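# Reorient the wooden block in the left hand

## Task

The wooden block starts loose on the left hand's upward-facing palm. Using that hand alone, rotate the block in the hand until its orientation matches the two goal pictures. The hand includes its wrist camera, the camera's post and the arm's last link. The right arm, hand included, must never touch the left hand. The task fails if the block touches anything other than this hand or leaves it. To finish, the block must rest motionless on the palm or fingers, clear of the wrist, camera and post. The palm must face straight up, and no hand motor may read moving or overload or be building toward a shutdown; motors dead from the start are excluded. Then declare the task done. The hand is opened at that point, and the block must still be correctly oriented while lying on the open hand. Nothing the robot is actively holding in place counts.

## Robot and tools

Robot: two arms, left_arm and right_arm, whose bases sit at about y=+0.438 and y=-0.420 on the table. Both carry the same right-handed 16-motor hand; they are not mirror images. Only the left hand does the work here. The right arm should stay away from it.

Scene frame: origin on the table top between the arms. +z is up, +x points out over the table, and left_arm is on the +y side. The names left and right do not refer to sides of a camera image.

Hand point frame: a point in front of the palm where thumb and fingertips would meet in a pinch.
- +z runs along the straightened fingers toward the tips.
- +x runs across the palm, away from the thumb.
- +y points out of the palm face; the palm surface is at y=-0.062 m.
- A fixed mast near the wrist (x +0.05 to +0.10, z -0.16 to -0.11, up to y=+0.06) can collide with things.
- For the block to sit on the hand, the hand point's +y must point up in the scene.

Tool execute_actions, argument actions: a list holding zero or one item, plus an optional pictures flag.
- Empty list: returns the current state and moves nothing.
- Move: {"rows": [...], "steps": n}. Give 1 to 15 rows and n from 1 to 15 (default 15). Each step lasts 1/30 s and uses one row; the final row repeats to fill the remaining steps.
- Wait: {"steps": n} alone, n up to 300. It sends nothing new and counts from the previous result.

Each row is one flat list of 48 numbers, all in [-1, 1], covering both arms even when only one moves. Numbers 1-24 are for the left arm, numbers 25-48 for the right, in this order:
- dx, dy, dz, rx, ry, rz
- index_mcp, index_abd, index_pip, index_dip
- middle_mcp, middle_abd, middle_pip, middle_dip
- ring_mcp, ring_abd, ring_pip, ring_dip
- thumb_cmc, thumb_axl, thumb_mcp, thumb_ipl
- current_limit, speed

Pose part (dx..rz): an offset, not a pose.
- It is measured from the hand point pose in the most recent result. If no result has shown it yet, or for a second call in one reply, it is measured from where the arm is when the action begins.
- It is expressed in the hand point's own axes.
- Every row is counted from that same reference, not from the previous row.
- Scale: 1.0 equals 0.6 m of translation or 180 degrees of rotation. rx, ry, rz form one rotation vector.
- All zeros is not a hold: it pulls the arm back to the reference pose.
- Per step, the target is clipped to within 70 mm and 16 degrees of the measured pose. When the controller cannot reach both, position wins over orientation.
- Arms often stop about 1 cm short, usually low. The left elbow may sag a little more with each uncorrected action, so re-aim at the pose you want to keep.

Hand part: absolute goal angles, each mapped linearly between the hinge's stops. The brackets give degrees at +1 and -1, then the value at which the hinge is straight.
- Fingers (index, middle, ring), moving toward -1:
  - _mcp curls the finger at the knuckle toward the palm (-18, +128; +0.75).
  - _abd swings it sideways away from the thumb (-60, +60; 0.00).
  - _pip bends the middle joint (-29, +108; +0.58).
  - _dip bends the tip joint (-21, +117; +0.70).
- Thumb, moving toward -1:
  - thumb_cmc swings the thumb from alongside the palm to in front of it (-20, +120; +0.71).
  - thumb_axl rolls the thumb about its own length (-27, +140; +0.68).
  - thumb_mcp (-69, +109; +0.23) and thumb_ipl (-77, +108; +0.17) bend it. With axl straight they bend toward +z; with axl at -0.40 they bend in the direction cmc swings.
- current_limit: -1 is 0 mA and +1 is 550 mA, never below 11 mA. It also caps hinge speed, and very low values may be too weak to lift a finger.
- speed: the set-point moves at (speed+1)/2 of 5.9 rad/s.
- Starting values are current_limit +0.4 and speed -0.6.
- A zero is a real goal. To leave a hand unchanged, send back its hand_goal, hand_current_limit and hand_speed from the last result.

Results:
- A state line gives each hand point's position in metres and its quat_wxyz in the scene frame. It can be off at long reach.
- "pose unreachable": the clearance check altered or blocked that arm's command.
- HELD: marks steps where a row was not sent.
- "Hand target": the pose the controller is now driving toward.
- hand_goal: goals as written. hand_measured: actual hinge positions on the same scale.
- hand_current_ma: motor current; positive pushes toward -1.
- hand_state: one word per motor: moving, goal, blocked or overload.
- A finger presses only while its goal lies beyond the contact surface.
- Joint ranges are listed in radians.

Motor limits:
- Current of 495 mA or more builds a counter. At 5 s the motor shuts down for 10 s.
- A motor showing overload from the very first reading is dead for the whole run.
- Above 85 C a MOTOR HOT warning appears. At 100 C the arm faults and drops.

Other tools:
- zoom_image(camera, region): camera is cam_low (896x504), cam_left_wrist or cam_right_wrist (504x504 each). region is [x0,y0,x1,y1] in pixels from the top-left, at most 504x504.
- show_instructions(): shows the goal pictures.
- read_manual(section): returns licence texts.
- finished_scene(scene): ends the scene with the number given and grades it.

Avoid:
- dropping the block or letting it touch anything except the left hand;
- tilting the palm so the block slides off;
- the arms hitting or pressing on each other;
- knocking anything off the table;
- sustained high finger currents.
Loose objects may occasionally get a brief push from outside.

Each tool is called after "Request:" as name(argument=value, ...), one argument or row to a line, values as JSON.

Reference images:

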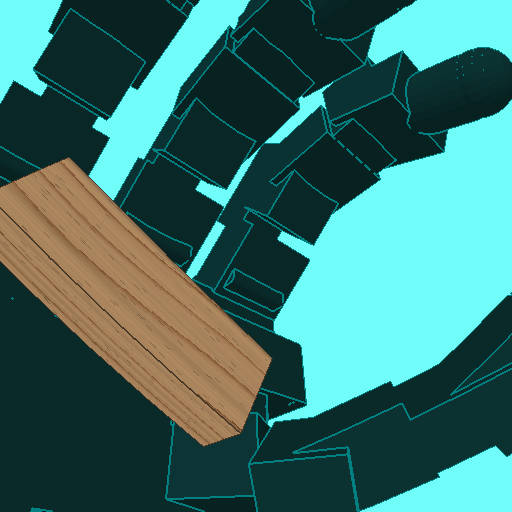

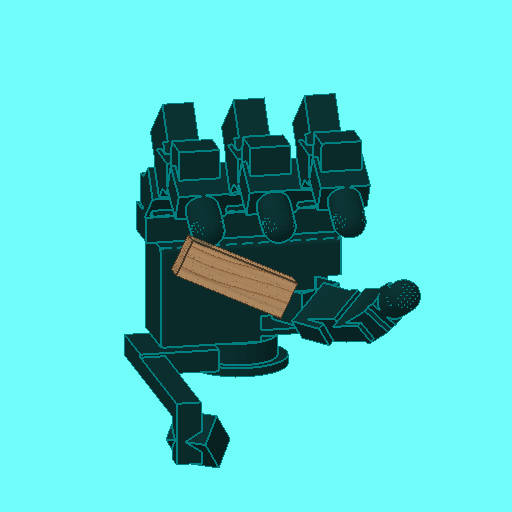

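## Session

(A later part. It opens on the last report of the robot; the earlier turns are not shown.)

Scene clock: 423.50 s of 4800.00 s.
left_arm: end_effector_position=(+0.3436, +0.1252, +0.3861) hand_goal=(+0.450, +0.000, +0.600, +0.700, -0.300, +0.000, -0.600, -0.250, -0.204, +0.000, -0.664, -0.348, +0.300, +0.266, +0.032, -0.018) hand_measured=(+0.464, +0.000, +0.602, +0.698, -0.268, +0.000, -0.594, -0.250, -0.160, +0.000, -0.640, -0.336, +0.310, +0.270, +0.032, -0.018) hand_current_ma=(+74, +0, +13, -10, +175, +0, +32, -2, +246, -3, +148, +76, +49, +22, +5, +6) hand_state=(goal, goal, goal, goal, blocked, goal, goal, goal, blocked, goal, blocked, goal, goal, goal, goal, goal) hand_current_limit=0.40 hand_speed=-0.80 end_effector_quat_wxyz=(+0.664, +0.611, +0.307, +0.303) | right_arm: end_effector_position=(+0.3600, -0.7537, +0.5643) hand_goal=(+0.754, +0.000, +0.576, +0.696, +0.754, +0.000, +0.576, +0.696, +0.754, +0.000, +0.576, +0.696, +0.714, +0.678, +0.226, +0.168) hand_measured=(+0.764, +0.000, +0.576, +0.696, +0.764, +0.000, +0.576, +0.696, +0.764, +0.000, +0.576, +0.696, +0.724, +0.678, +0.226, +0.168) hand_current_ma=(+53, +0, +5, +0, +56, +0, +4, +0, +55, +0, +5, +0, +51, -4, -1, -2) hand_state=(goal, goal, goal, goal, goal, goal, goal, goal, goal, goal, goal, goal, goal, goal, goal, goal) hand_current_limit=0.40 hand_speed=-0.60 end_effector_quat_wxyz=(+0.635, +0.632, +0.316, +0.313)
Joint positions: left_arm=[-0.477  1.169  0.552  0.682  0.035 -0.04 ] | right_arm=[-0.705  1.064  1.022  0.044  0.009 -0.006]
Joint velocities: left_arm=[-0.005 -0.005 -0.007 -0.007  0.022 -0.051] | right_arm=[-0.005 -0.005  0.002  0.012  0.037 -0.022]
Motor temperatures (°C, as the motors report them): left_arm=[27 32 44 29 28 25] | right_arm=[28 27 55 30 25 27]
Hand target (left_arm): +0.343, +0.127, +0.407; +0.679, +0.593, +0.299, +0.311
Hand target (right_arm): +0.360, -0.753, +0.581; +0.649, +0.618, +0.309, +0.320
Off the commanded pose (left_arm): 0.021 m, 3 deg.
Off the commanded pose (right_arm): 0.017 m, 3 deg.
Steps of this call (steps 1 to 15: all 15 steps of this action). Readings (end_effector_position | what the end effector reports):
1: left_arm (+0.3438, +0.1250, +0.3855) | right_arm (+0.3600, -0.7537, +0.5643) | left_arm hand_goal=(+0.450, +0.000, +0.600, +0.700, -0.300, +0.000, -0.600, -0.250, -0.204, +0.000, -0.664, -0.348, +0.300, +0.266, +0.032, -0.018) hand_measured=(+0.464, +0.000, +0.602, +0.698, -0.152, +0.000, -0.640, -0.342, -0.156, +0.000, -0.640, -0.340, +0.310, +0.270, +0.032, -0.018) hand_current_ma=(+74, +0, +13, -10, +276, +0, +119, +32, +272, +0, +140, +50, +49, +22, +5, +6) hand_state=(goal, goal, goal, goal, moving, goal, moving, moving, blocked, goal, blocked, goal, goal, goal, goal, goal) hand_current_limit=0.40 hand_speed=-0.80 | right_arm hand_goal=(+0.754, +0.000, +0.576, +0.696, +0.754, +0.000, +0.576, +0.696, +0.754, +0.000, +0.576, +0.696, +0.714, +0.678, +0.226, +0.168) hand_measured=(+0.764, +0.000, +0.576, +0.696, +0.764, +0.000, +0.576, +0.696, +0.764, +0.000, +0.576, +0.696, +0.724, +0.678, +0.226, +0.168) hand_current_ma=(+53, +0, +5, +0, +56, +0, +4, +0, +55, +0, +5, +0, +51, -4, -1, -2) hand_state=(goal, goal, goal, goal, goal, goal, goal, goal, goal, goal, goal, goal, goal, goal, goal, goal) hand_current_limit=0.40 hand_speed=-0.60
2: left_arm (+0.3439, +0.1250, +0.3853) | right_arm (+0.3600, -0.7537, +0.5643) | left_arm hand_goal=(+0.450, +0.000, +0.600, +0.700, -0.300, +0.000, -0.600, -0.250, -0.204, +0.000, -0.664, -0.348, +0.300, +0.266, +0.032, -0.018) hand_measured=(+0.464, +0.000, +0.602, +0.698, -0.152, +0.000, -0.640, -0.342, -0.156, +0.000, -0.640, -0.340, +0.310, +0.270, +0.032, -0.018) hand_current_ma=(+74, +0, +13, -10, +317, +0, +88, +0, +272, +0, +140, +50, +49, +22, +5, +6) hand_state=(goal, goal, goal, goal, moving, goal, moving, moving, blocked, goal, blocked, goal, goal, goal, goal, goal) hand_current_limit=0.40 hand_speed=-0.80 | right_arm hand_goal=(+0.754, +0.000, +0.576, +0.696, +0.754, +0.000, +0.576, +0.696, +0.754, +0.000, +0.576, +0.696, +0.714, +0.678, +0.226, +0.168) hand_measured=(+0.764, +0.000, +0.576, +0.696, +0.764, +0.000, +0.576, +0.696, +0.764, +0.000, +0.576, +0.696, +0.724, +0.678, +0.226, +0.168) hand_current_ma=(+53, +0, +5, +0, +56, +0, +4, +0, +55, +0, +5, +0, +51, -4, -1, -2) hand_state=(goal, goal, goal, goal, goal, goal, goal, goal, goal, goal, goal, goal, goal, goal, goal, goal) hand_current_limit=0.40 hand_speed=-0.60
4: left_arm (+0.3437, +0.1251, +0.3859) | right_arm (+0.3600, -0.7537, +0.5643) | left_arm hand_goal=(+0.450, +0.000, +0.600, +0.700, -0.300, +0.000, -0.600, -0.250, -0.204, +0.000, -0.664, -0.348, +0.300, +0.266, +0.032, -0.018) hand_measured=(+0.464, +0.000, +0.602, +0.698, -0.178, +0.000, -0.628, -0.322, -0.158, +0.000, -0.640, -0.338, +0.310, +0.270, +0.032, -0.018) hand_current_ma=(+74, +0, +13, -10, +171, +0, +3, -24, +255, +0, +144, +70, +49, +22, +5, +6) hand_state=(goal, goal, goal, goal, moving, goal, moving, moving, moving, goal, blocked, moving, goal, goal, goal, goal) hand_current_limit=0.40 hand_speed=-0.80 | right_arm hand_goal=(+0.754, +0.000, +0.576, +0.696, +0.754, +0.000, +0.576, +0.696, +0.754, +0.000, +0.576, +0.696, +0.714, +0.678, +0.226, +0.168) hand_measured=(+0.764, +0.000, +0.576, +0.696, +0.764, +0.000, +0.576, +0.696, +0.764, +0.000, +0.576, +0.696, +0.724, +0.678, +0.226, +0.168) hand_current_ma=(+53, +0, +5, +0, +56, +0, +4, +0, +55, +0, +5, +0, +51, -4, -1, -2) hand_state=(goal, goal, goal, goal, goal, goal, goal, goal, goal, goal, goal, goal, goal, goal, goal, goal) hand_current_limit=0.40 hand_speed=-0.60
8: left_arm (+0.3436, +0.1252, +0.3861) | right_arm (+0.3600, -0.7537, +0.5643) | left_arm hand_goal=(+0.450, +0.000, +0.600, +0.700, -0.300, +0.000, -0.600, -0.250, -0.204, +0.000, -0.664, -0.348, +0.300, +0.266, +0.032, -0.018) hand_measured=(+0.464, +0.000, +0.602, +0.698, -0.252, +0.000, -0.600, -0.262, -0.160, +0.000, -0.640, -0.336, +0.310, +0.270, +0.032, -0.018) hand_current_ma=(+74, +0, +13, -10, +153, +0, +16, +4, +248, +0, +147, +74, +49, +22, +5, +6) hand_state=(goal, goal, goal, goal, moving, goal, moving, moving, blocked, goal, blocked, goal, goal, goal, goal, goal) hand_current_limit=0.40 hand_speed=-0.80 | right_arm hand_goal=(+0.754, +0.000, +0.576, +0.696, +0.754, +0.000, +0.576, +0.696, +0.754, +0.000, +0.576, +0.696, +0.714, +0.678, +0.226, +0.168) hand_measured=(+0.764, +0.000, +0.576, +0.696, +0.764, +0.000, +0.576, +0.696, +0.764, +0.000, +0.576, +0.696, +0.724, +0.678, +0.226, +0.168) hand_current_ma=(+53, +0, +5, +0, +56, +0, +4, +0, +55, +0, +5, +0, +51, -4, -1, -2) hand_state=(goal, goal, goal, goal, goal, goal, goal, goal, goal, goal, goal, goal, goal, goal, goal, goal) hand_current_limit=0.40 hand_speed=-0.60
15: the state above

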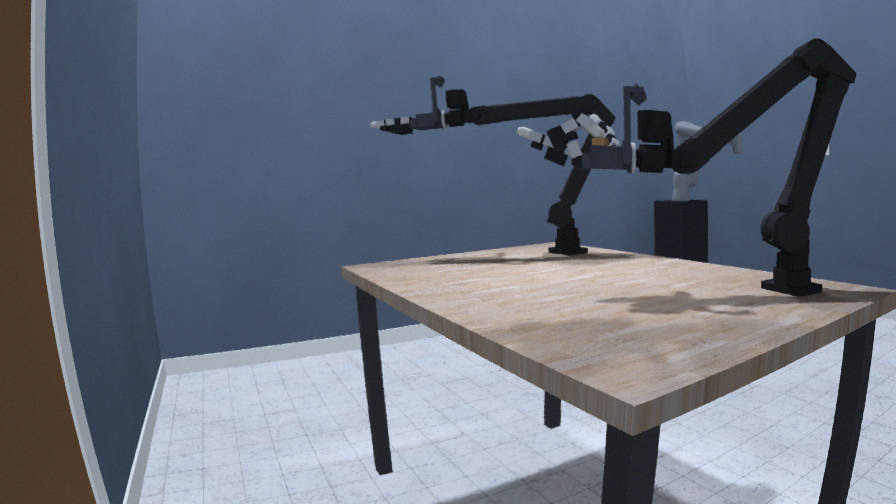

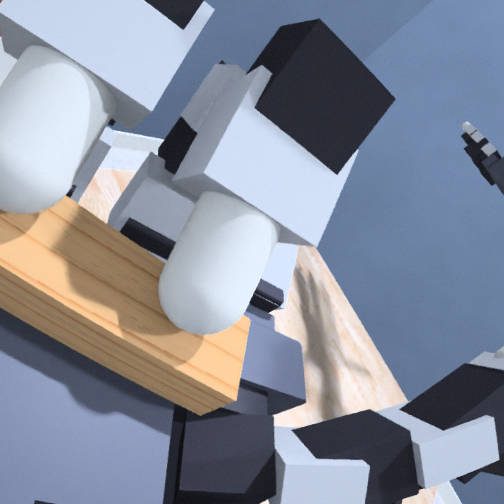

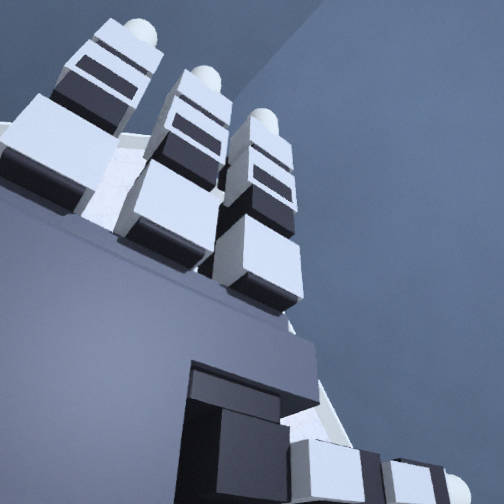

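Request:
execute_actions(
  actions=[
    {"rows": [[0,0.035,0,-0.005,0,0, 0.45,0,0.6,0.7, -0.43,0,-0.546,-0.155, -0.205,0,-0.664,-0.348, 0.3,0.266,0.032,-0.018, 0.4,-0.8, 0,0.029,0,-0.014,0,0, 0.754,0,0.576,0.696, 0.754,0,0.576,0.696, 0.754,0,0.576,0.696, 0.714,0.678,0.226,0.168, 0.4,-0.6]], "steps": 15},
  ],
)

Scene clock: 429.60 s of 4800.00 s.
left_arm: end_effector_position=(+0.3418, +0.1266, +0.3878) hand_goal=(+0.450, +0.000, +0.600, +0.700, -0.430, +0.000, -0.546, -0.154, -0.204, +0.000, -0.664, -0.348, +0.300, +0.266, +0.032, -0.018) hand_measured=(+0.464, +0.000, +0.602, +0.698, -0.384, +0.000, -0.536, -0.154, -0.162, -0.002, -0.638, -0.334, +0.310, +0.270, +0.032, -0.018) hand_current_ma=(+74, +0, +13, -10, +247, +0, +49, +0, +237, -6, +151, +82, +49, +22, +5, +6) hand_state=(goal, goal, goal, goal, blocked, goal, goal, goal, blocked, goal, blocked, goal, goal, goal, goal, goal) hand_current_limit=0.40 hand_speed=-0.80 end_effector_quat_wxyz=(+0.659, +0.616, +0.310, +0.301) | right_arm: end_effector_position=(+0.3600, -0.7537, +0.5643) hand_goal=(+0.754, +0.000, +0.576, +0.696, +0.754, +0.000, +0.576, +0.696, +0.754, +0.000, +0.576, +0.696, +0.714, +0.678, +0.226, +0.168) hand_measured=(+0.764, +0.000, +0.576, +0.696, +0.764, +0.000, +0.576, +0.696, +0.764, +0.000, +0.576, +0.696, +0.724, +0.678, +0.226, +0.168) hand_current_ma=(+53, +0, +5, +0, +56, +0, +4, +0, +55, +0, +5, +0, +51, -4, -1, -2) hand_state=(goal, goal, goal, goal, goal, goal, goal, goal, goal, goal, goal, goal, goal, goal, goal, goal) hand_current_limit=0.40 hand_speed=-0.60 end_effector_quat_wxyz=(+0.635, +0.632, +0.316, +0.313)
Joint positions: left_arm=[-0.477  1.144  0.552  0.641  0.035 -0.04 ] | right_arm=[-0.705  1.064  1.022  0.044  0.009 -0.006]
Joint velocities: left_arm=[ 0.005 -0.005 -0.007 -0.012 -0.022 -0.007] | right_arm=[-0.015  0.015 -0.012  0.002 -0.066 -0.007]
Motor temperatures (°C, as the motors report them): left_arm=[27 32 45 29 28 25] | right_arm=[28 27 55 30 25 27]
Hand target (left_arm): +0.343, +0.127, +0.407; +0.668, +0.606, +0.305, +0.305
Hand target (right_arm): +0.360, -0.753, +0.581; +0.649, +0.618, +0.309, +0.320
Off the commanded pose (left_arm): 0.019 m, 2 deg.
Off the commanded pose (right_arm): 0.017 m, 3 deg.
Steps of this call (steps 1 to 168: nothing new was sent; steps 169 to 183: all 15 steps of this action). Readings (end_effector_position | what the end effector reports):
169: left_arm (+0.3438, +0.1250, +0.3852) | right_arm (+0.3600, -0.7537, +0.5643) | left_arm hand_goal=(+0.450, +0.000, +0.600, +0.700, -0.430, +0.000, -0.546, -0.154, -0.204, +0.000, -0.664, -0.348, +0.300, +0.266, +0.032, -0.018) hand_measured=(+0.464, +0.000, +0.602, +0.698, -0.268, +0.000, -0.594, -0.250, -0.160, +0.000, -0.640, -0.336, +0.310, +0.270, +0.032, -0.018) hand_current_ma=(+74, +0, +13, -10, +175, +0, +32, -2, +246, -3, +148, +76, +49, +22, +5, +6) hand_state=(goal, goal, goal, goal, moving, goal, moving, moving, blocked, goal, blocked, goal, goal, goal, goal, goal) hand_current_limit=0.40 hand_speed=-0.80 | right_arm hand_goal=(+0.754, +0.000, +0.576, +0.696, +0.754, +0.000, +0.576, +0.696, +0.754, +0.000, +0.576, +0.696, +0.714, +0.678, +0.226, +0.168) hand_measured=(+0.764, +0.000, +0.576, +0.696, +0.764, +0.000, +0.576, +0.696, +0.764, +0.000, +0.576, +0.696, +0.724, +0.678, +0.226, +0.168) hand_current_ma=(+53, +0, +5, +0, +56, +0, +4, +0, +55, +0, +5, +0, +51, -4, -1, -2) hand_state=(goal, goal, goal, goal, goal, goal, goal, goal, goal, goal, goal, goal, goal, goal, goal, goal) hand_current_limit=0.40 hand_speed=-0.60
170: left_arm (+0.3439, +0.1250, +0.3843) | right_arm (+0.3600, -0.7537, +0.5643) | left_arm hand_goal=(+0.450, +0.000, +0.600, +0.700, -0.430, +0.000, -0.546, -0.154, -0.204, +0.000, -0.664, -0.348, +0.300, +0.266, +0.032, -0.018) hand_measured=(+0.464, +0.000, +0.602, +0.698, -0.268, +0.000, -0.594, -0.250, -0.160, +0.000, -0.640, -0.336, +0.310, +0.270, +0.032, -0.018) hand_current_ma=(+74, +0, +13, -10, +208, +0, +4, -35, +244, -3, +149, +76, +49, +22, +5, +6) hand_state=(goal, goal, goal, goal, moving, goal, moving, moving, blocked, goal, blocked, goal, goal, goal, goal, goal) hand_current_limit=0.40 hand_speed=-0.80 | right_arm hand_goal=(+0.754, +0.000, +0.576, +0.696, +0.754, +0.000, +0.576, +0.696, +0.754, +0.000, +0.576, +0.696, +0.714, +0.678, +0.226, +0.168) hand_measured=(+0.764, +0.000, +0.576, +0.696, +0.764, +0.000, +0.576, +0.696, +0.764, +0.000, +0.576, +0.696, +0.724, +0.678, +0.226, +0.168) hand_current_ma=(+53, +0, +5, +0, +56, +0, +4, +0, +55, +0, +5, +0, +51, -4, -1, -2) hand_state=(goal, goal, goal, goal, goal, goal, goal, goal, goal, goal, goal, goal, goal, goal, goal, goal) hand_current_limit=0.40 hand_speed=-0.60
172: left_arm (+0.3435, +0.1252, +0.3841) | right_arm (+0.3600, -0.7537, +0.5643) | left_arm hand_goal=(+0.450, +0.000, +0.600, +0.700, -0.430, +0.000, -0.546, -0.154, -0.204, +0.000, -0.664, -0.348, +0.300, +0.266, +0.032, -0.018) hand_measured=(+0.464, +0.000, +0.602, +0.698, -0.298, +0.000, -0.576, -0.228, -0.160, +0.000, -0.640, -0.336, +0.310, +0.270, +0.032, -0.018) hand_current_ma=(+74, +0, +13, -10, +102, +0, -33, -38, +244, -3, +148, +76, +49, +22, +5, +6) hand_state=(goal, goal, goal, goal, moving, goal, moving, moving, blocked, goal, blocked, goal, goal, goal, goal, goal) hand_current_limit=0.40 hand_speed=-0.80 | right_arm hand_goal=(+0.754, +0.000, +0.576, +0.696, +0.754, +0.000, +0.576, +0.696, +0.754, +0.000, +0.576, +0.696, +0.714, +0.678, +0.226, +0.168) hand_measured=(+0.764, +0.000, +0.576, +0.696, +0.764, +0.000, +0.576, +0.696, +0.764, +0.000, +0.576, +0.696, +0.724, +0.678, +0.226, +0.168) hand_current_ma=(+53, +0, +5, +0, +56, +0, +4, +0, +55, +0, +5, +0, +51, -4, -1, -2) hand_state=(goal, goal, goal, goal, goal, goal, goal, goal, goal, goal, goal, goal, goal, goal, goal, goal) hand_current_limit=0.40 hand_speed=-0.60
176: left_arm (+0.3418, +0.1265, +0.3878) | right_arm (+0.3600, -0.7537, +0.5643) | left_arm hand_goal=(+0.450, +0.000, +0.600, +0.700, -0.430, +0.000, -0.546, -0.154, -0.204, +0.000, -0.664, -0.348, +0.300, +0.266, +0.032, -0.018) hand_measured=(+0.464, +0.000, +0.602, +0.698, -0.364, +0.000, -0.546, -0.166, -0.160, +0.000, -0.640, -0.336, +0.310, +0.270, +0.032, -0.018) hand_current_ma=(+74, +0, +13, -10, +147, +0, +10, +1, +244, -3, +149, +76, +49, +22, +5, +6) hand_state=(goal, goal, goal, goal, moving, goal, moving, moving, blocked, goal, blocked, goal, goal, goal, goal, goal) hand_current_limit=0.40 hand_speed=-0.80 | right_arm hand_goal=(+0.754, +0.000, +0.576, +0.696, +0.754, +0.000, +0.576, +0.696, +0.754, +0.000, +0.576, +0.696, +0.714, +0.678, +0.226, +0.168) hand_measured=(+0.764, +0.000, +0.576, +0.696, +0.764, +0.000, +0.576, +0.696, +0.764, +0.000, +0.576, +0.696, +0.724, +0.678, +0.226, +0.168) hand_current_ma=(+53, +0, +5, +0, +56, +0, +4, +0, +55, +0, +5, +0, +51, -4, -1, -2) hand_state=(goal, goal, goal, goal, goal, goal, goal, goal, goal, goal, goal, goal, goal, goal, goal, goal) hand_current_limit=0.40 hand_speed=-0.60
183: the state above

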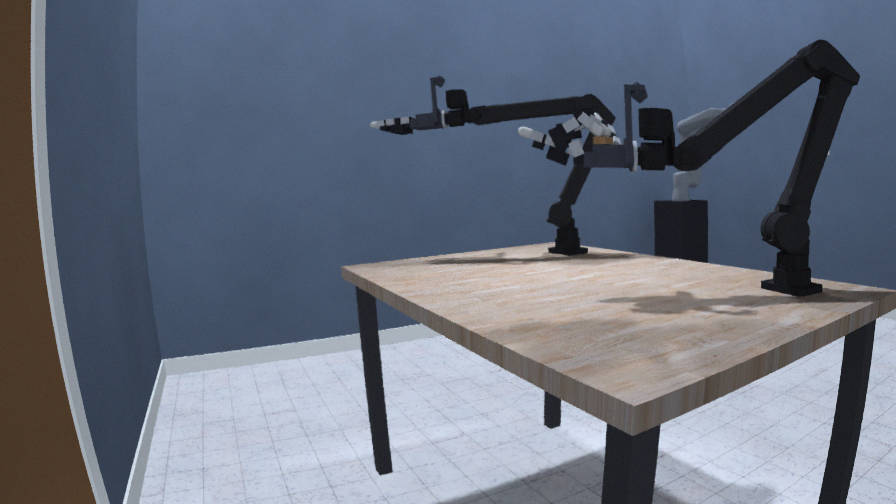

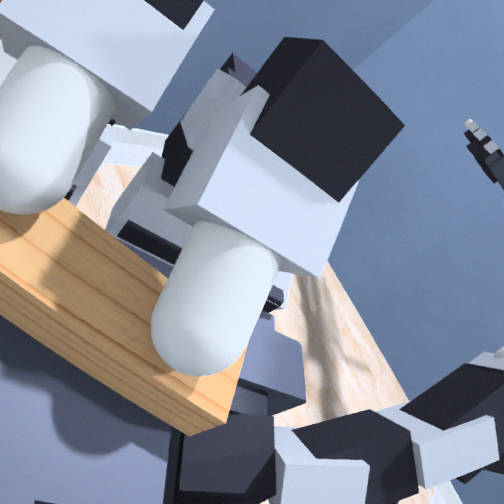

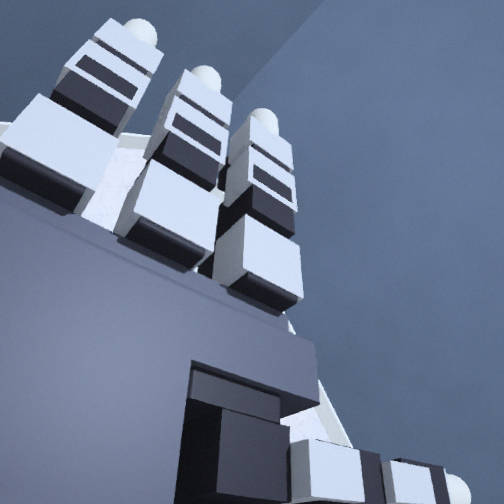

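Request:
execute_actions(
  actions=[
    {"rows": [[0,0.033,0,-0.012,0,0, 0.45,0,0.6,0.7, -0.50,0,-0.54,-0.15, -0.205,0,-0.664,-0.348, 0.3,0.266,0.032,-0.018, 0.4,-0.8, 0,0.029,0,-0.014,0,0, 0.754,0,0.576,0.696, 0.754,0,0.576,0.696, 0.754,0,0.576,0.696, 0.714,0.678,0.226,0.168, 0.4,-0.6],[0,0.033,0,-0.012,0,0, 0.45,0,0.6,0.7, -0.50,0,-0.54,-0.15, -0.205,0,-0.664,-0.348, 0.3,0.266,0.032,-0.018, 0.4,-0.8, 0,0.029,0,-0.014,0,0, 0.754,0,0.576,0.696, 0.754,0,0.576,0.696, 0.754,0,0.576,0.696, 0.714,0.678,0.226,0.168, 0.4,-0.6],[0,0.033,0,-0.012,0,0, 0.45,0,0.6,0.7, -0.52,0,-0.53,-0.15, -0.205,0,-0.664,-0.348, 0.3,0.266,0.032,-0.018, 0.4,-0.8, 0,0.029,0,-0.014,0,0, 0.754,0,0.576,0.696, 0.754,0,0.576,0.696, 0.754,0,0.576,0.696, 0.714,0.678,0.226,0.168, 0.4,-0.6],[0,0.033,0,-0.012,0,0, 0.45,0,0.6,0.7, -0.53,0,-0.52,-0.15, -0.205,0,-0.664,-0.348, 0.3,0.266,0.032,-0.018, 0.4,-0.8, 0,0.029,0,-0.014,0,0, 0.754,0,0.576,0.696, 0.754,0,0.576,0.696, 0.754,0,0.576,0.696, 0.714,0.678,0.226,0.168, 0.4,-0.6],[0,0.033,0,-0.012,0,0, 0.45,0,0.6,0.7, -0.54,0,-0.51,-0.15, -0.205,0,-0.664,-0.348, 0.3,0.266,0.032,-0.018, 0.4,-0.8, 0,0.029,0,-0.014,0,0, 0.754,0,0.576,0.696, 0.754,0,0.576,0.696, 0.754,0,0.576,0.696, 0.714,0.678,0.226,0.168, 0.4,-0.6],[0,0.033,0,-0.012,0,0, 0.45,0,0.6,0.7, -0.55,0,-0.50,-0.15, -0.205,0,-0.664,-0.348, 0.3,0.266,0.032,-0.018, 0.4,-0.8, 0,0.029,0,-0.014,0,0, 0.754,0,0.576,0.696, 0.754,0,0.576,0.696, 0.754,0,0.576,0.696, 0.714,0.678,0.226,0.168, 0.4,-0.6],[0,0.033,0,-0.012,0,0, 0.45,0,0.6,0.7, -0.56,0,-0.49,-0.145, -0.205,0,-0.664,-0.348, 0.3,0.266,0.032,-0.018, 0.4,-0.8, 0,0.029,0,-0.014,0,0, 0.754,0,0.576,0.696, 0.754,0,0.576,0.696, 0.754,0,0.576,0.696, 0.714,0.678,0.226,0.168, 0.4,-0.6],[0,0.033,0,-0.012,0,0, 0.45,0,0.6,0.7, -0.57,0,-0.48,-0.145, -0.205,0,-0.664,-0.348, 0.3,0.266,0.032,-0.018, 0.4,-0.8, 0,0.029,0,-0.014,0,0, 0.754,0,0.576,0.696, 0.754,0,0.576,0.696, 0.754,0,0.576,0.696, 0.714,0.678,0.226,0.168, 0.4,-0.6],[0,0.033,0,-0.012,0,0, 0.45,0,0.6,0.7, -0.58,0,-0.47,-0.145, -0.205,0,-0.664,-0.348, 0.3,0.266,0.032,-0.018, 0.4,-0.8, 0,0.029,0,-0.014,0,0, 0.754,0,0.576,0.696, 0.754,0,0.576,0.696, 0.754,0,0.576,0.696, 0.714,0.678,0.226,0.168, 0.4,-0.6],[0,0.033,0,-0.012,0,0, 0.45,0,0.6,0.7, -0.58,0,-0.46,-0.142, -0.205,0,-0.664,-0.348, 0.3,0.266,0.032,-0.018, 0.4,-0.8, 0,0.029,0,-0.014,0,0, 0.754,0,0.576,0.696, 0.754,0,0.576,0.696, 0.754,0,0.576,0.696, 0.714,0.678,0.226,0.168, 0.4,-0.6],[0,0.033,0,-0.012,0,0, 0.45,0,0.6,0.7, -0.58,0,-0.45,-0.142, -0.205,0,-0.664,-0.348, 0.3,0.266,0.032,-0.018, 0.4,-0.8, 0,0.029,0,-0.014,0,0, 0.754,0,0.576,0.696, 0.754,0,0.576,0.696, 0.754,0,0.576,0.696, 0.714,0.678,0.226,0.168, 0.4,-0.6],[0,0.033,0,-0.012,0,0, 0.45,0,0.6,0.7, -0.58,0,-0.44,-0.142, -0.205,0,-0.664,-0.348, 0.3,0.266,0.032,-0.018, 0.4,-0.8, 0,0.029,0,-0.014,0,0, 0.754,0,0.576,0.696, 0.754,0,0.576,0.696, 0.754,0,0.576,0.696, 0.714,0.678,0.226,0.168, 0.4,-0.6]], "steps": 15},
  ],
)

Scene clock: 490.10 s of 4800.00 s.
left_arm: end_effector_position=(+0.3418, +0.1266, +0.3878) hand_goal=(+0.450, +0.000, +0.600, +0.700, -0.580, +0.000, -0.440, -0.142, -0.204, +0.000, -0.664, -0.348, +0.300, +0.266, +0.032, -0.018) hand_measured=(+0.464, +0.000, +0.602, +0.698, -0.494, +0.000, -0.430, -0.142, -0.164, -0.002, -0.638, -0.334, +0.310, +0.270, +0.032, -0.018) hand_current_ma=(+74, +0, +13, -10, +338, +0, +70, +2, +226, -11, +155, +89, +49, +22, +5, +6) hand_state=(goal, goal, goal, goal, moving, goal, moving, goal, blocked, goal, blocked, goal, goal, goal, goal, goal) hand_current_limit=0.40 hand_speed=-0.80 end_effector_quat_wxyz=(+0.659, +0.616, +0.310, +0.301) | right_arm: end_effector_position=(+0.3600, -0.7537, +0.5643) hand_goal=(+0.754, +0.000, +0.576, +0.696, +0.754, +0.000, +0.576, +0.696, +0.754, +0.000, +0.576, +0.696, +0.714, +0.678, +0.226, +0.168) hand_measured=(+0.764, +0.000, +0.576, +0.696, +0.764, +0.000, +0.576, +0.696, +0.764, +0.000, +0.576, +0.696, +0.724, +0.678, +0.226, +0.168) hand_current_ma=(+53, +0, +5, +0, +56, +0, +4, +0, +55, +0, +5, +0, +51, -4, -1, -2) hand_state=(goal, goal, goal, goal, goal, goal, goal, goal, goal, goal, goal, goal, goal, goal, goal, goal) hand_current_limit=0.40 hand_speed=-0.60 end_effector_quat_wxyz=(+0.635, +0.632, +0.316, +0.313)
Joint positions: left_arm=[-0.477  1.144  0.552  0.641  0.035 -0.04 ] | right_arm=[-0.705  1.064  1.022  0.044  0.009 -0.006]
Joint velocities: left_arm=[-0.015 -0.005 -0.012  0.007  0.066  0.007] | right_arm=[-0.015 -0.005 -0.007  0.002 -0.007  0.037]
Motor temperatures (°C, as the motors report them): left_arm=[27 32 49 28 28 25] | right_arm=[28 27 57 31 25 27]
Hand target (left_arm): +0.341, +0.128, +0.407; +0.670, +0.603, +0.304, +0.306
Hand target (right_arm): +0.360, -0.753, +0.581; +0.649, +0.618, +0.309, +0.320
Off the commanded pose (left_arm): 0.020 m, 2 deg.
Off the commanded pose (right_arm): 0.017 m, 3 deg.
Steps of this call (steps 1 to 1800: nothing new was sent; steps 1801 to 1815: all 15 steps of this action). Readings (end_effector_position | what the end effector reports):
1801: left_arm (+0.3418, +0.1266, +0.3878) | right_arm (+0.3600, -0.7537, +0.5643) | left_arm hand_goal=(+0.450, +0.000, +0.600, +0.700, -0.500, +0.000, -0.540, -0.150, -0.204, +0.000, -0.664, -0.348, +0.300, +0.266, +0.032, -0.018) hand_measured=(+0.464, +0.000, +0.602, +0.698, -0.384, +0.000, -0.536, -0.154, -0.162, -0.002, -0.638, -0.334, +0.310, +0.270, +0.032, -0.018) hand_current_ma=(+74, +0, +13, -10, +247, +0, +49, +0, +237, -6, +151, +82, +49, +22, +5, +6) hand_state=(goal, goal, goal, goal, moving, goal, moving, moving, blocked, goal, blocked, goal, goal, goal, goal, goal) hand_current_limit=0.40 hand_speed=-0.80 | right_arm hand_goal=(+0.754, +0.000, +0.576, +0.696, +0.754, +0.000, +0.576, +0.696, +0.754, +0.000, +0.576, +0.696, +0.714, +0.678, +0.226, +0.168) hand_measured=(+0.764, +0.000, +0.576, +0.696, +0.764, +0.000, +0.576, +0.696, +0.764, +0.000, +0.576, +0.696, +0.724, +0.678, +0.226, +0.168) hand_current_ma=(+53, +0, +5, +0, +56, +0, +4, +0, +55, +0, +5, +0, +51, -4, -1, -2) hand_state=(goal, goal, goal, goal, goal, goal, goal, goal, goal, goal, goal, goal, goal, goal, goal, goal) hand_current_limit=0.40 hand_speed=-0.60
1802: left_arm (+0.3418, +0.1266, +0.3878) | right_arm (+0.3600, -0.7537, +0.5643) | left_arm hand_goal=(+0.450, +0.000, +0.600, +0.700, -0.500, +0.000, -0.540, -0.150, -0.204, +0.000, -0.664, -0.348, +0.300, +0.266, +0.032, -0.018) hand_measured=(+0.464, +0.000, +0.602, +0.698, -0.384, +0.000, -0.536, -0.154, -0.162, -0.002, -0.638, -0.334, +0.310, +0.270, +0.032, -0.018) hand_current_ma=(+74, +0, +13, -10, +278, +0, +39, -8, +237, -6, +151, +82, +49, +22, +5, +6) hand_state=(goal, goal, goal, goal, moving, goal, moving, moving, blocked, goal, blocked, goal, goal, goal, goal, goal) hand_current_limit=0.40 hand_speed=-0.80 | right_arm hand_goal=(+0.754, +0.000, +0.576, +0.696, +0.754, +0.000, +0.576, +0.696, +0.754, +0.000, +0.576, +0.696, +0.714, +0.678, +0.226, +0.168) hand_measured=(+0.764, +0.000, +0.576, +0.696, +0.764, +0.000, +0.576, +0.696, +0.764, +0.000, +0.576, +0.696, +0.724, +0.678, +0.226, +0.168) hand_current_ma=(+53, +0, +5, +0, +56, +0, +4, +0, +55, +0, +5, +0, +51, -4, -1, -2) hand_state=(goal, goal, goal, goal, goal, goal, goal, goal, goal, goal, goal, goal, goal, goal, goal, goal) hand_current_limit=0.40 hand_speed=-0.60
1804: left_arm (+0.3418, +0.1266, +0.3878) | right_arm (+0.3600, -0.7537, +0.5643) | left_arm hand_goal=(+0.450, +0.000, +0.600, +0.700, -0.530, +0.000, -0.520, -0.150, -0.204, +0.000, -0.664, -0.348, +0.300, +0.266, +0.032, -0.018) hand_measured=(+0.464, +0.000, +0.602, +0.698, -0.396, +0.000, -0.528, -0.150, -0.162, -0.002, -0.638, -0.334, +0.310, +0.270, +0.032, -0.018) hand_current_ma=(+74, +0, +13, -10, +335, +0, +59, +8, +230, -11, +153, +86, +49, +22, +5, +6) hand_state=(goal, goal, goal, goal, moving, goal, moving, moving, blocked, goal, blocked, goal, goal, goal, goal, goal) hand_current_limit=0.40 hand_speed=-0.80 | right_arm hand_goal=(+0.754, +0.000, +0.576, +0.696, +0.754, +0.000, +0.576, +0.696, +0.754, +0.000, +0.576, +0.696, +0.714, +0.678, +0.226, +0.168) hand_measured=(+0.764, +0.000, +0.576, +0.696, +0.764, +0.000, +0.576, +0.696, +0.764, +0.000, +0.576, +0.696, +0.724, +0.678, +0.226, +0.168) hand_current_ma=(+53, +0, +5, +0, +56, +0, +4, +0, +55, +0, +5, +0, +51, -4, -1, -2) hand_state=(goal, goal, goal, goal, goal, goal, goal, goal, goal, goal, goal, goal, goal, goal, goal, goal) hand_current_limit=0.40 hand_speed=-0.60
1808: left_arm (+0.3418, +0.1266, +0.3878) | right_arm (+0.3600, -0.7537, +0.5643) | left_arm hand_goal=(+0.450, +0.000, +0.600, +0.700, -0.570, +0.000, -0.480, -0.144, -0.204, +0.000, -0.664, -0.348, +0.300, +0.266, +0.032, -0.018) hand_measured=(+0.464, +0.000, +0.602, +0.698, -0.428, +0.000, -0.496, -0.150, -0.164, -0.002, -0.638, -0.334, +0.310, +0.270, +0.032, -0.018) hand_current_ma=(+74, +0, +13, -10, +286, +0, +43, -9, +230, -11, +154, +87, +49, +22, +5, +6) hand_state=(goal, goal, goal, goal, moving, goal, moving, moving, blocked, goal, blocked, goal, goal, goal, goal, goal) hand_current_limit=0.40 hand_speed=-0.80 | right_arm hand_goal=(+0.754, +0.000, +0.576, +0.696, +0.754, +0.000, +0.576, +0.696, +0.754, +0.000, +0.576, +0.696, +0.714, +0.678, +0.226, +0.168) hand_measured=(+0.764, +0.000, +0.576, +0.696, +0.764, +0.000, +0.576, +0.696, +0.764, +0.000, +0.576, +0.696, +0.724, +0.678, +0.226, +0.168) hand_current_ma=(+53, +0, +5, +0, +56, +0, +4, +0, +55, +0, +5, +0, +51, -4, -1, -2) hand_state=(goal, goal, goal, goal, goal, goal, goal, goal, goal, goal, goal, goal, goal, goal, goal, goal) hand_current_limit=0.40 hand_speed=-0.60
1815: the state above

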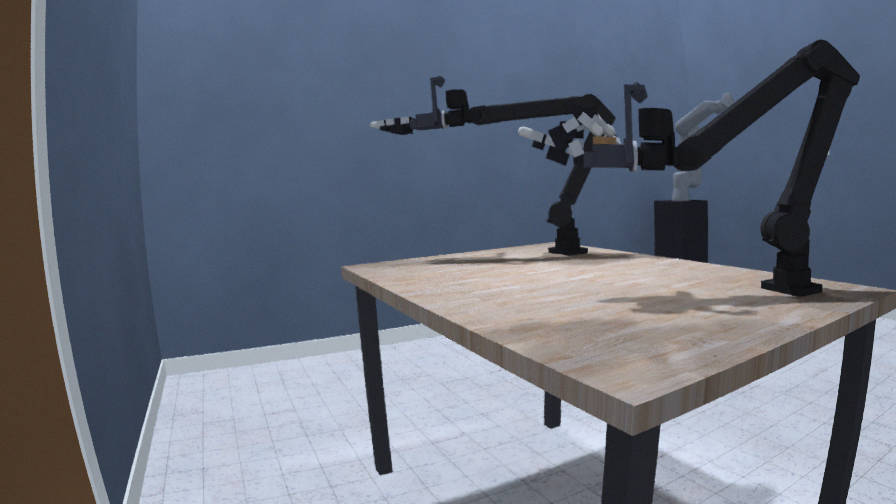

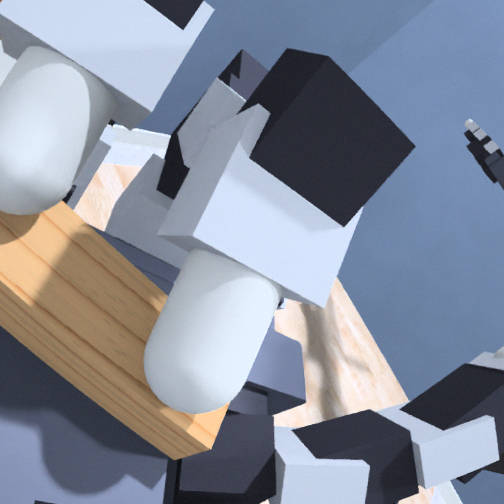

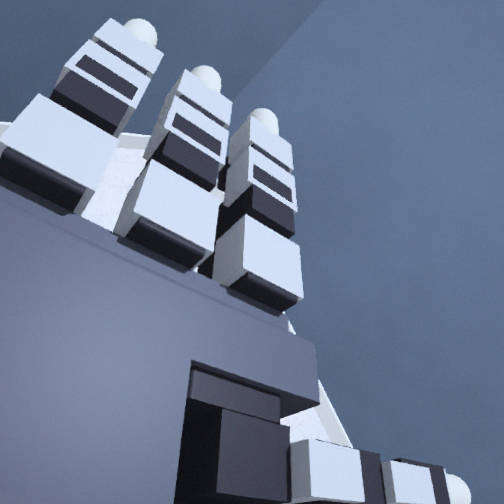

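Request:
execute_actions(
  actions=[
    {"rows": [[0,0.033,0,-0.012,0,0, 0.45,0,0.6,0.7, -0.62,0,-0.43,-0.142, -0.205,0,-0.664,-0.348, 0.3,0.266,0.032,-0.018, 0.4,-0.8, 0,0.029,0,-0.014,0,0, 0.754,0,0.576,0.696, 0.754,0,0.576,0.696, 0.754,0,0.576,0.696, 0.714,0.678,0.226,0.168, 0.4,-0.6],[0,0.033,0,-0.012,0,0, 0.45,0,0.6,0.7, -0.62,0,-0.42,-0.142, -0.205,0,-0.664,-0.348, 0.3,0.266,0.032,-0.018, 0.4,-0.8, 0,0.029,0,-0.014,0,0, 0.754,0,0.576,0.696, 0.754,0,0.576,0.696, 0.754,0,0.576,0.696, 0.714,0.678,0.226,0.168, 0.4,-0.6],[0,0.033,0,-0.012,0,0, 0.45,0,0.6,0.7, -0.62,0,-0.41,-0.142, -0.205,0,-0.664,-0.348, 0.3,0.266,0.032,-0.018, 0.4,-0.8, 0,0.029,0,-0.014,0,0, 0.754,0,0.576,0.696, 0.754,0,0.576,0.696, 0.754,0,0.576,0.696, 0.714,0.678,0.226,0.168, 0.4,-0.6],[0,0.033,0,-0.012,0,0, 0.45,0,0.6,0.7, -0.63,0,-0.40,-0.142, -0.205,0,-0.664,-0.348, 0.3,0.266,0.032,-0.018, 0.4,-0.8, 0,0.029,0,-0.014,0,0, 0.754,0,0.576,0.696, 0.754,0,0.576,0.696, 0.754,0,0.576,0.696, 0.714,0.678,0.226,0.168, 0.4,-0.6],[0,0.033,0,-0.012,0,0, 0.45,0,0.6,0.7, -0.63,0,-0.39,-0.142, -0.205,0,-0.664,-0.348, 0.3,0.266,0.032,-0.018, 0.4,-0.8, 0,0.029,0,-0.014,0,0, 0.754,0,0.576,0.696, 0.754,0,0.576,0.696, 0.754,0,0.576,0.696, 0.714,0.678,0.226,0.168, 0.4,-0.6],[0,0.033,0,-0.012,0,0, 0.45,0,0.6,0.7, -0.63,0,-0.38,-0.142, -0.205,0,-0.664,-0.348, 0.3,0.266,0.032,-0.018, 0.4,-0.8, 0,0.029,0,-0.014,0,0, 0.754,0,0.576,0.696, 0.754,0,0.576,0.696, 0.754,0,0.576,0.696, 0.714,0.678,0.226,0.168, 0.4,-0.6]], "steps": 12},
  ],
)

Scene clock: 506.43 s of 4800.00 s.
left_arm: end_effector_position=(+0.3418, +0.1266, +0.3878) hand_goal=(+0.450, +0.000, +0.600, +0.700, -0.630, +0.000, -0.380, -0.142, -0.204, +0.000, -0.664, -0.348, +0.300, +0.266, +0.032, -0.018) hand_measured=(+0.464, +0.000, +0.602, +0.698, -0.554, +0.000, -0.366, -0.142, -0.164, -0.002, -0.638, -0.332, +0.310, +0.270, +0.032, -0.018) hand_current_ma=(+74, +0, +13, -10, +385, +0, +80, +6, +221, -13, +157, +93, +49, +22, +5, +6) hand_state=(goal, goal, goal, goal, moving, goal, moving, goal, blocked, goal, blocked, goal, goal, goal, goal, goal) hand_current_limit=0.40 hand_speed=-0.80 end_effector_quat_wxyz=(+0.659, +0.616, +0.310, +0.301) | right_arm: end_effector_position=(+0.3600, -0.7537, +0.5643) hand_goal=(+0.754, +0.000, +0.576, +0.696, +0.754, +0.000, +0.576, +0.696, +0.754, +0.000, +0.576, +0.696, +0.714, +0.678, +0.226, +0.168) hand_measured=(+0.764, +0.000, +0.576, +0.696, +0.764, +0.000, +0.576, +0.696, +0.764, +0.000, +0.576, +0.696, +0.724, +0.678, +0.226, +0.168) hand_current_ma=(+53, +0, +5, +0, +56, +0, +4, +0, +55, +0, +5, +0, +51, -4, -1, -2) hand_state=(goal, goal, goal, goal, goal, goal, goal, goal, goal, goal, goal, goal, goal, goal, goal, goal) hand_current_limit=0.40 hand_speed=-0.60 end_effector_quat_wxyz=(+0.635, +0.632, +0.316, +0.313)
Joint positions: left_arm=[-0.477  1.144  0.552  0.641  0.035 -0.04 ] | right_arm=[-0.705  1.064  1.022  0.044  0.009 -0.006]
Joint velocities: left_arm=[ 0.005 -0.005  0.012  0.002 -0.051 -0.081] | right_arm=[-0.005 -0.005  0.007 -0.007  0.037  0.007]
Motor temperatures (°C, as the motors report them): left_arm=[27 32 49 29 28 25] | right_arm=[28 27 57 31 25 27]
Hand target (left_arm): +0.341, +0.128, +0.407; +0.670, +0.603, +0.304, +0.306
Hand target (right_arm): +0.360, -0.753, +0.581; +0.649, +0.618, +0.309, +0.320
Off the commanded pose (left_arm): 0.020 m, 2 deg.
Off the commanded pose (right_arm): 0.017 m, 3 deg.
Steps of this call (steps 1 to 478: nothing new was sent; steps 479 to 490: all 12 steps of this action). Readings (end_effector_position | what the end effector reports):
479: left_arm (+0.3418, +0.1266, +0.3878) | right_arm (+0.3600, -0.7537, +0.5643) | left_arm hand_goal=(+0.450, +0.000, +0.600, +0.700, -0.620, +0.000, -0.430, -0.142, -0.204, +0.000, -0.664, -0.348, +0.300, +0.266, +0.032, -0.018) hand_measured=(+0.464, +0.000, +0.602, +0.698, -0.502, +0.000, -0.424, -0.142, -0.164, -0.002, -0.638, -0.332, +0.310, +0.270, +0.032, -0.018) hand_current_ma=(+74, +0, +13, -10, +385, +0, +83, +6, +224, -12, +156, +91, +49, +22, +5, +6) hand_state=(goal, goal, goal, goal, moving, goal, moving, goal, blocked, goal, blocked, goal, goal, goal, goal, goal) hand_current_limit=0.40 hand_speed=-0.80 | right_arm hand_goal=(+0.754, +0.000, +0.576, +0.696, +0.754, +0.000, +0.576, +0.696, +0.754, +0.000, +0.576, +0.696, +0.714, +0.678, +0.226, +0.168) hand_measured=(+0.764, +0.000, +0.576, +0.696, +0.764, +0.000, +0.576, +0.696, +0.764, +0.000, +0.576, +0.696, +0.724, +0.678, +0.226, +0.168) hand_current_ma=(+53, +0, +5, +0, +56, +0, +4, +0, +55, +0, +5, +0, +51, -4, -1, -2) hand_state=(goal, goal, goal, goal, goal, goal, goal, goal, goal, goal, goal, goal, goal, goal, goal, goal) hand_current_limit=0.40 hand_speed=-0.60
480: left_arm (+0.3418, +0.1266, +0.3878) | right_arm (+0.3600, -0.7537, +0.5643) | left_arm hand_goal=(+0.450, +0.000, +0.600, +0.700, -0.620, +0.000, -0.420, -0.142, -0.204, +0.000, -0.664, -0.348, +0.300, +0.266, +0.032, -0.018) hand_measured=(+0.464, +0.000, +0.602, +0.698, -0.502, +0.000, -0.424, -0.142, -0.164, -0.002, -0.638, -0.332, +0.310, +0.270, +0.032, -0.018) hand_current_ma=(+74, +0, +13, -10, +384, +0, +66, +6, +224, -12, +156, +91, +49, +22, +5, +6) hand_state=(goal, goal, goal, goal, blocked, goal, moving, goal, blocked, goal, blocked, goal, goal, goal, goal, goal) hand_current_limit=0.40 hand_speed=-0.80 | right_arm hand_goal=(+0.754, +0.000, +0.576, +0.696, +0.754, +0.000, +0.576, +0.696, +0.754, +0.000, +0.576, +0.696, +0.714, +0.678, +0.226, +0.168) hand_measured=(+0.764, +0.000, +0.576, +0.696, +0.764, +0.000, +0.576, +0.696, +0.764, +0.000, +0.576, +0.696, +0.724, +0.678, +0.226, +0.168) hand_current_ma=(+53, +0, +5, +0, +56, +0, +4, +0, +55, +0, +5, +0, +51, -4, -1, -2) hand_state=(goal, goal, goal, goal, goal, goal, goal, goal, goal, goal, goal, goal, goal, goal, goal, goal) hand_current_limit=0.40 hand_speed=-0.60
482: left_arm (+0.3418, +0.1266, +0.3878) | right_arm (+0.3600, -0.7537, +0.5643) | left_arm hand_goal=(+0.450, +0.000, +0.600, +0.700, -0.630, +0.000, -0.400, -0.142, -0.204, +0.000, -0.664, -0.348, +0.300, +0.266, +0.032, -0.018) hand_measured=(+0.464, +0.000, +0.602, +0.698, -0.510, +0.000, -0.412, -0.142, -0.164, -0.002, -0.638, -0.332, +0.310, +0.270, +0.032, -0.018) hand_current_ma=(+74, +0, +13, -10, +307, +0, +44, +6, +223, -13, +156, +92, +49, +22, +5, +6) hand_state=(goal, goal, goal, goal, moving, goal, moving, goal, blocked, goal, blocked, goal, goal, goal, goal, goal) hand_current_limit=0.40 hand_speed=-0.80 | right_arm hand_goal=(+0.754, +0.000, +0.576, +0.696, +0.754, +0.000, +0.576, +0.696, +0.754, +0.000, +0.576, +0.696, +0.714, +0.678, +0.226, +0.168) hand_measured=(+0.764, +0.000, +0.576, +0.696, +0.764, +0.000, +0.576, +0.696, +0.764, +0.000, +0.576, +0.696, +0.724, +0.678, +0.226, +0.168) hand_current_ma=(+53, +0, +5, +0, +56, +0, +4, +0, +55, +0, +5, +0, +51, -4, -1, -2) hand_state=(goal, goal, goal, goal, goal, goal, goal, goal, goal, goal, goal, goal, goal, goal, goal, goal) hand_current_limit=0.40 hand_speed=-0.60
486: left_arm (+0.3418, +0.1266, +0.3878) | right_arm (+0.3600, -0.7537, +0.5643) | left_arm hand_goal=(+0.450, +0.000, +0.600, +0.700, -0.630, +0.000, -0.380, -0.142, -0.204, +0.000, -0.664, -0.348, +0.300, +0.266, +0.032, -0.018) hand_measured=(+0.464, +0.000, +0.602, +0.698, -0.542, +0.000, -0.376, -0.142, -0.164, -0.002, -0.638, -0.332, +0.310, +0.270, +0.032, -0.018) hand_current_ma=(+74, +0, +13, -10, +295, +0, +57, +6, +223, -13, +156, +92, +49, +22, +5, +6) hand_state=(goal, goal, goal, goal, moving, goal, moving, goal, blocked, goal, blocked, goal, goal, goal, goal, goal) hand_current_limit=0.40 hand_speed=-0.80 | right_arm hand_goal=(+0.754, +0.000, +0.576, +0.696, +0.754, +0.000, +0.576, +0.696, +0.754, +0.000, +0.576, +0.696, +0.714, +0.678, +0.226, +0.168) hand_measured=(+0.764, +0.000, +0.576, +0.696, +0.764, +0.000, +0.576, +0.696, +0.764, +0.000, +0.576, +0.696, +0.724, +0.678, +0.226, +0.168) hand_current_ma=(+53, +0, +5, +0, +56, +0, +4, +0, +55, +0, +5, +0, +51, -4, -1, -2) hand_state=(goal, goal, goal, goal, goal, goal, goal, goal, goal, goal, goal, goal, goal, goal, goal, goal) hand_current_limit=0.40 hand_speed=-0.60
490: the state above

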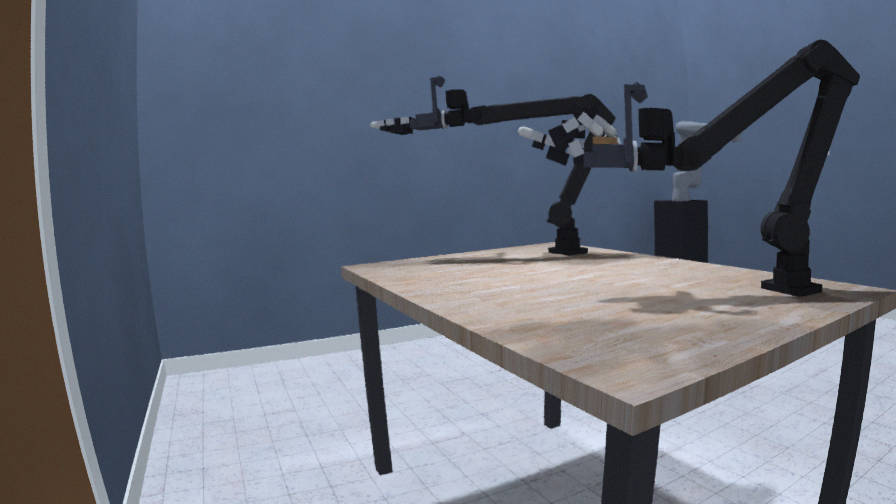

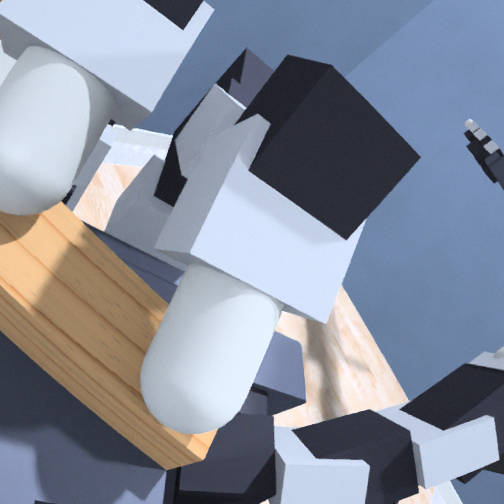

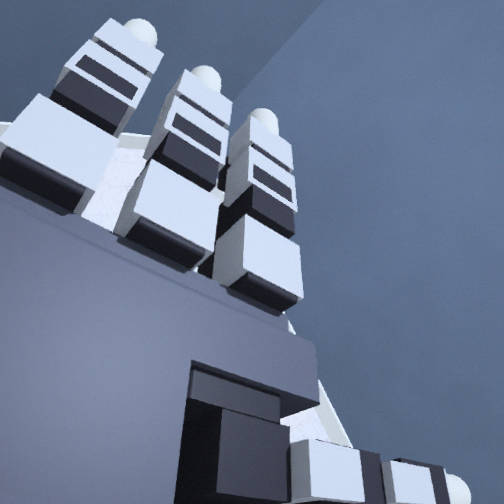

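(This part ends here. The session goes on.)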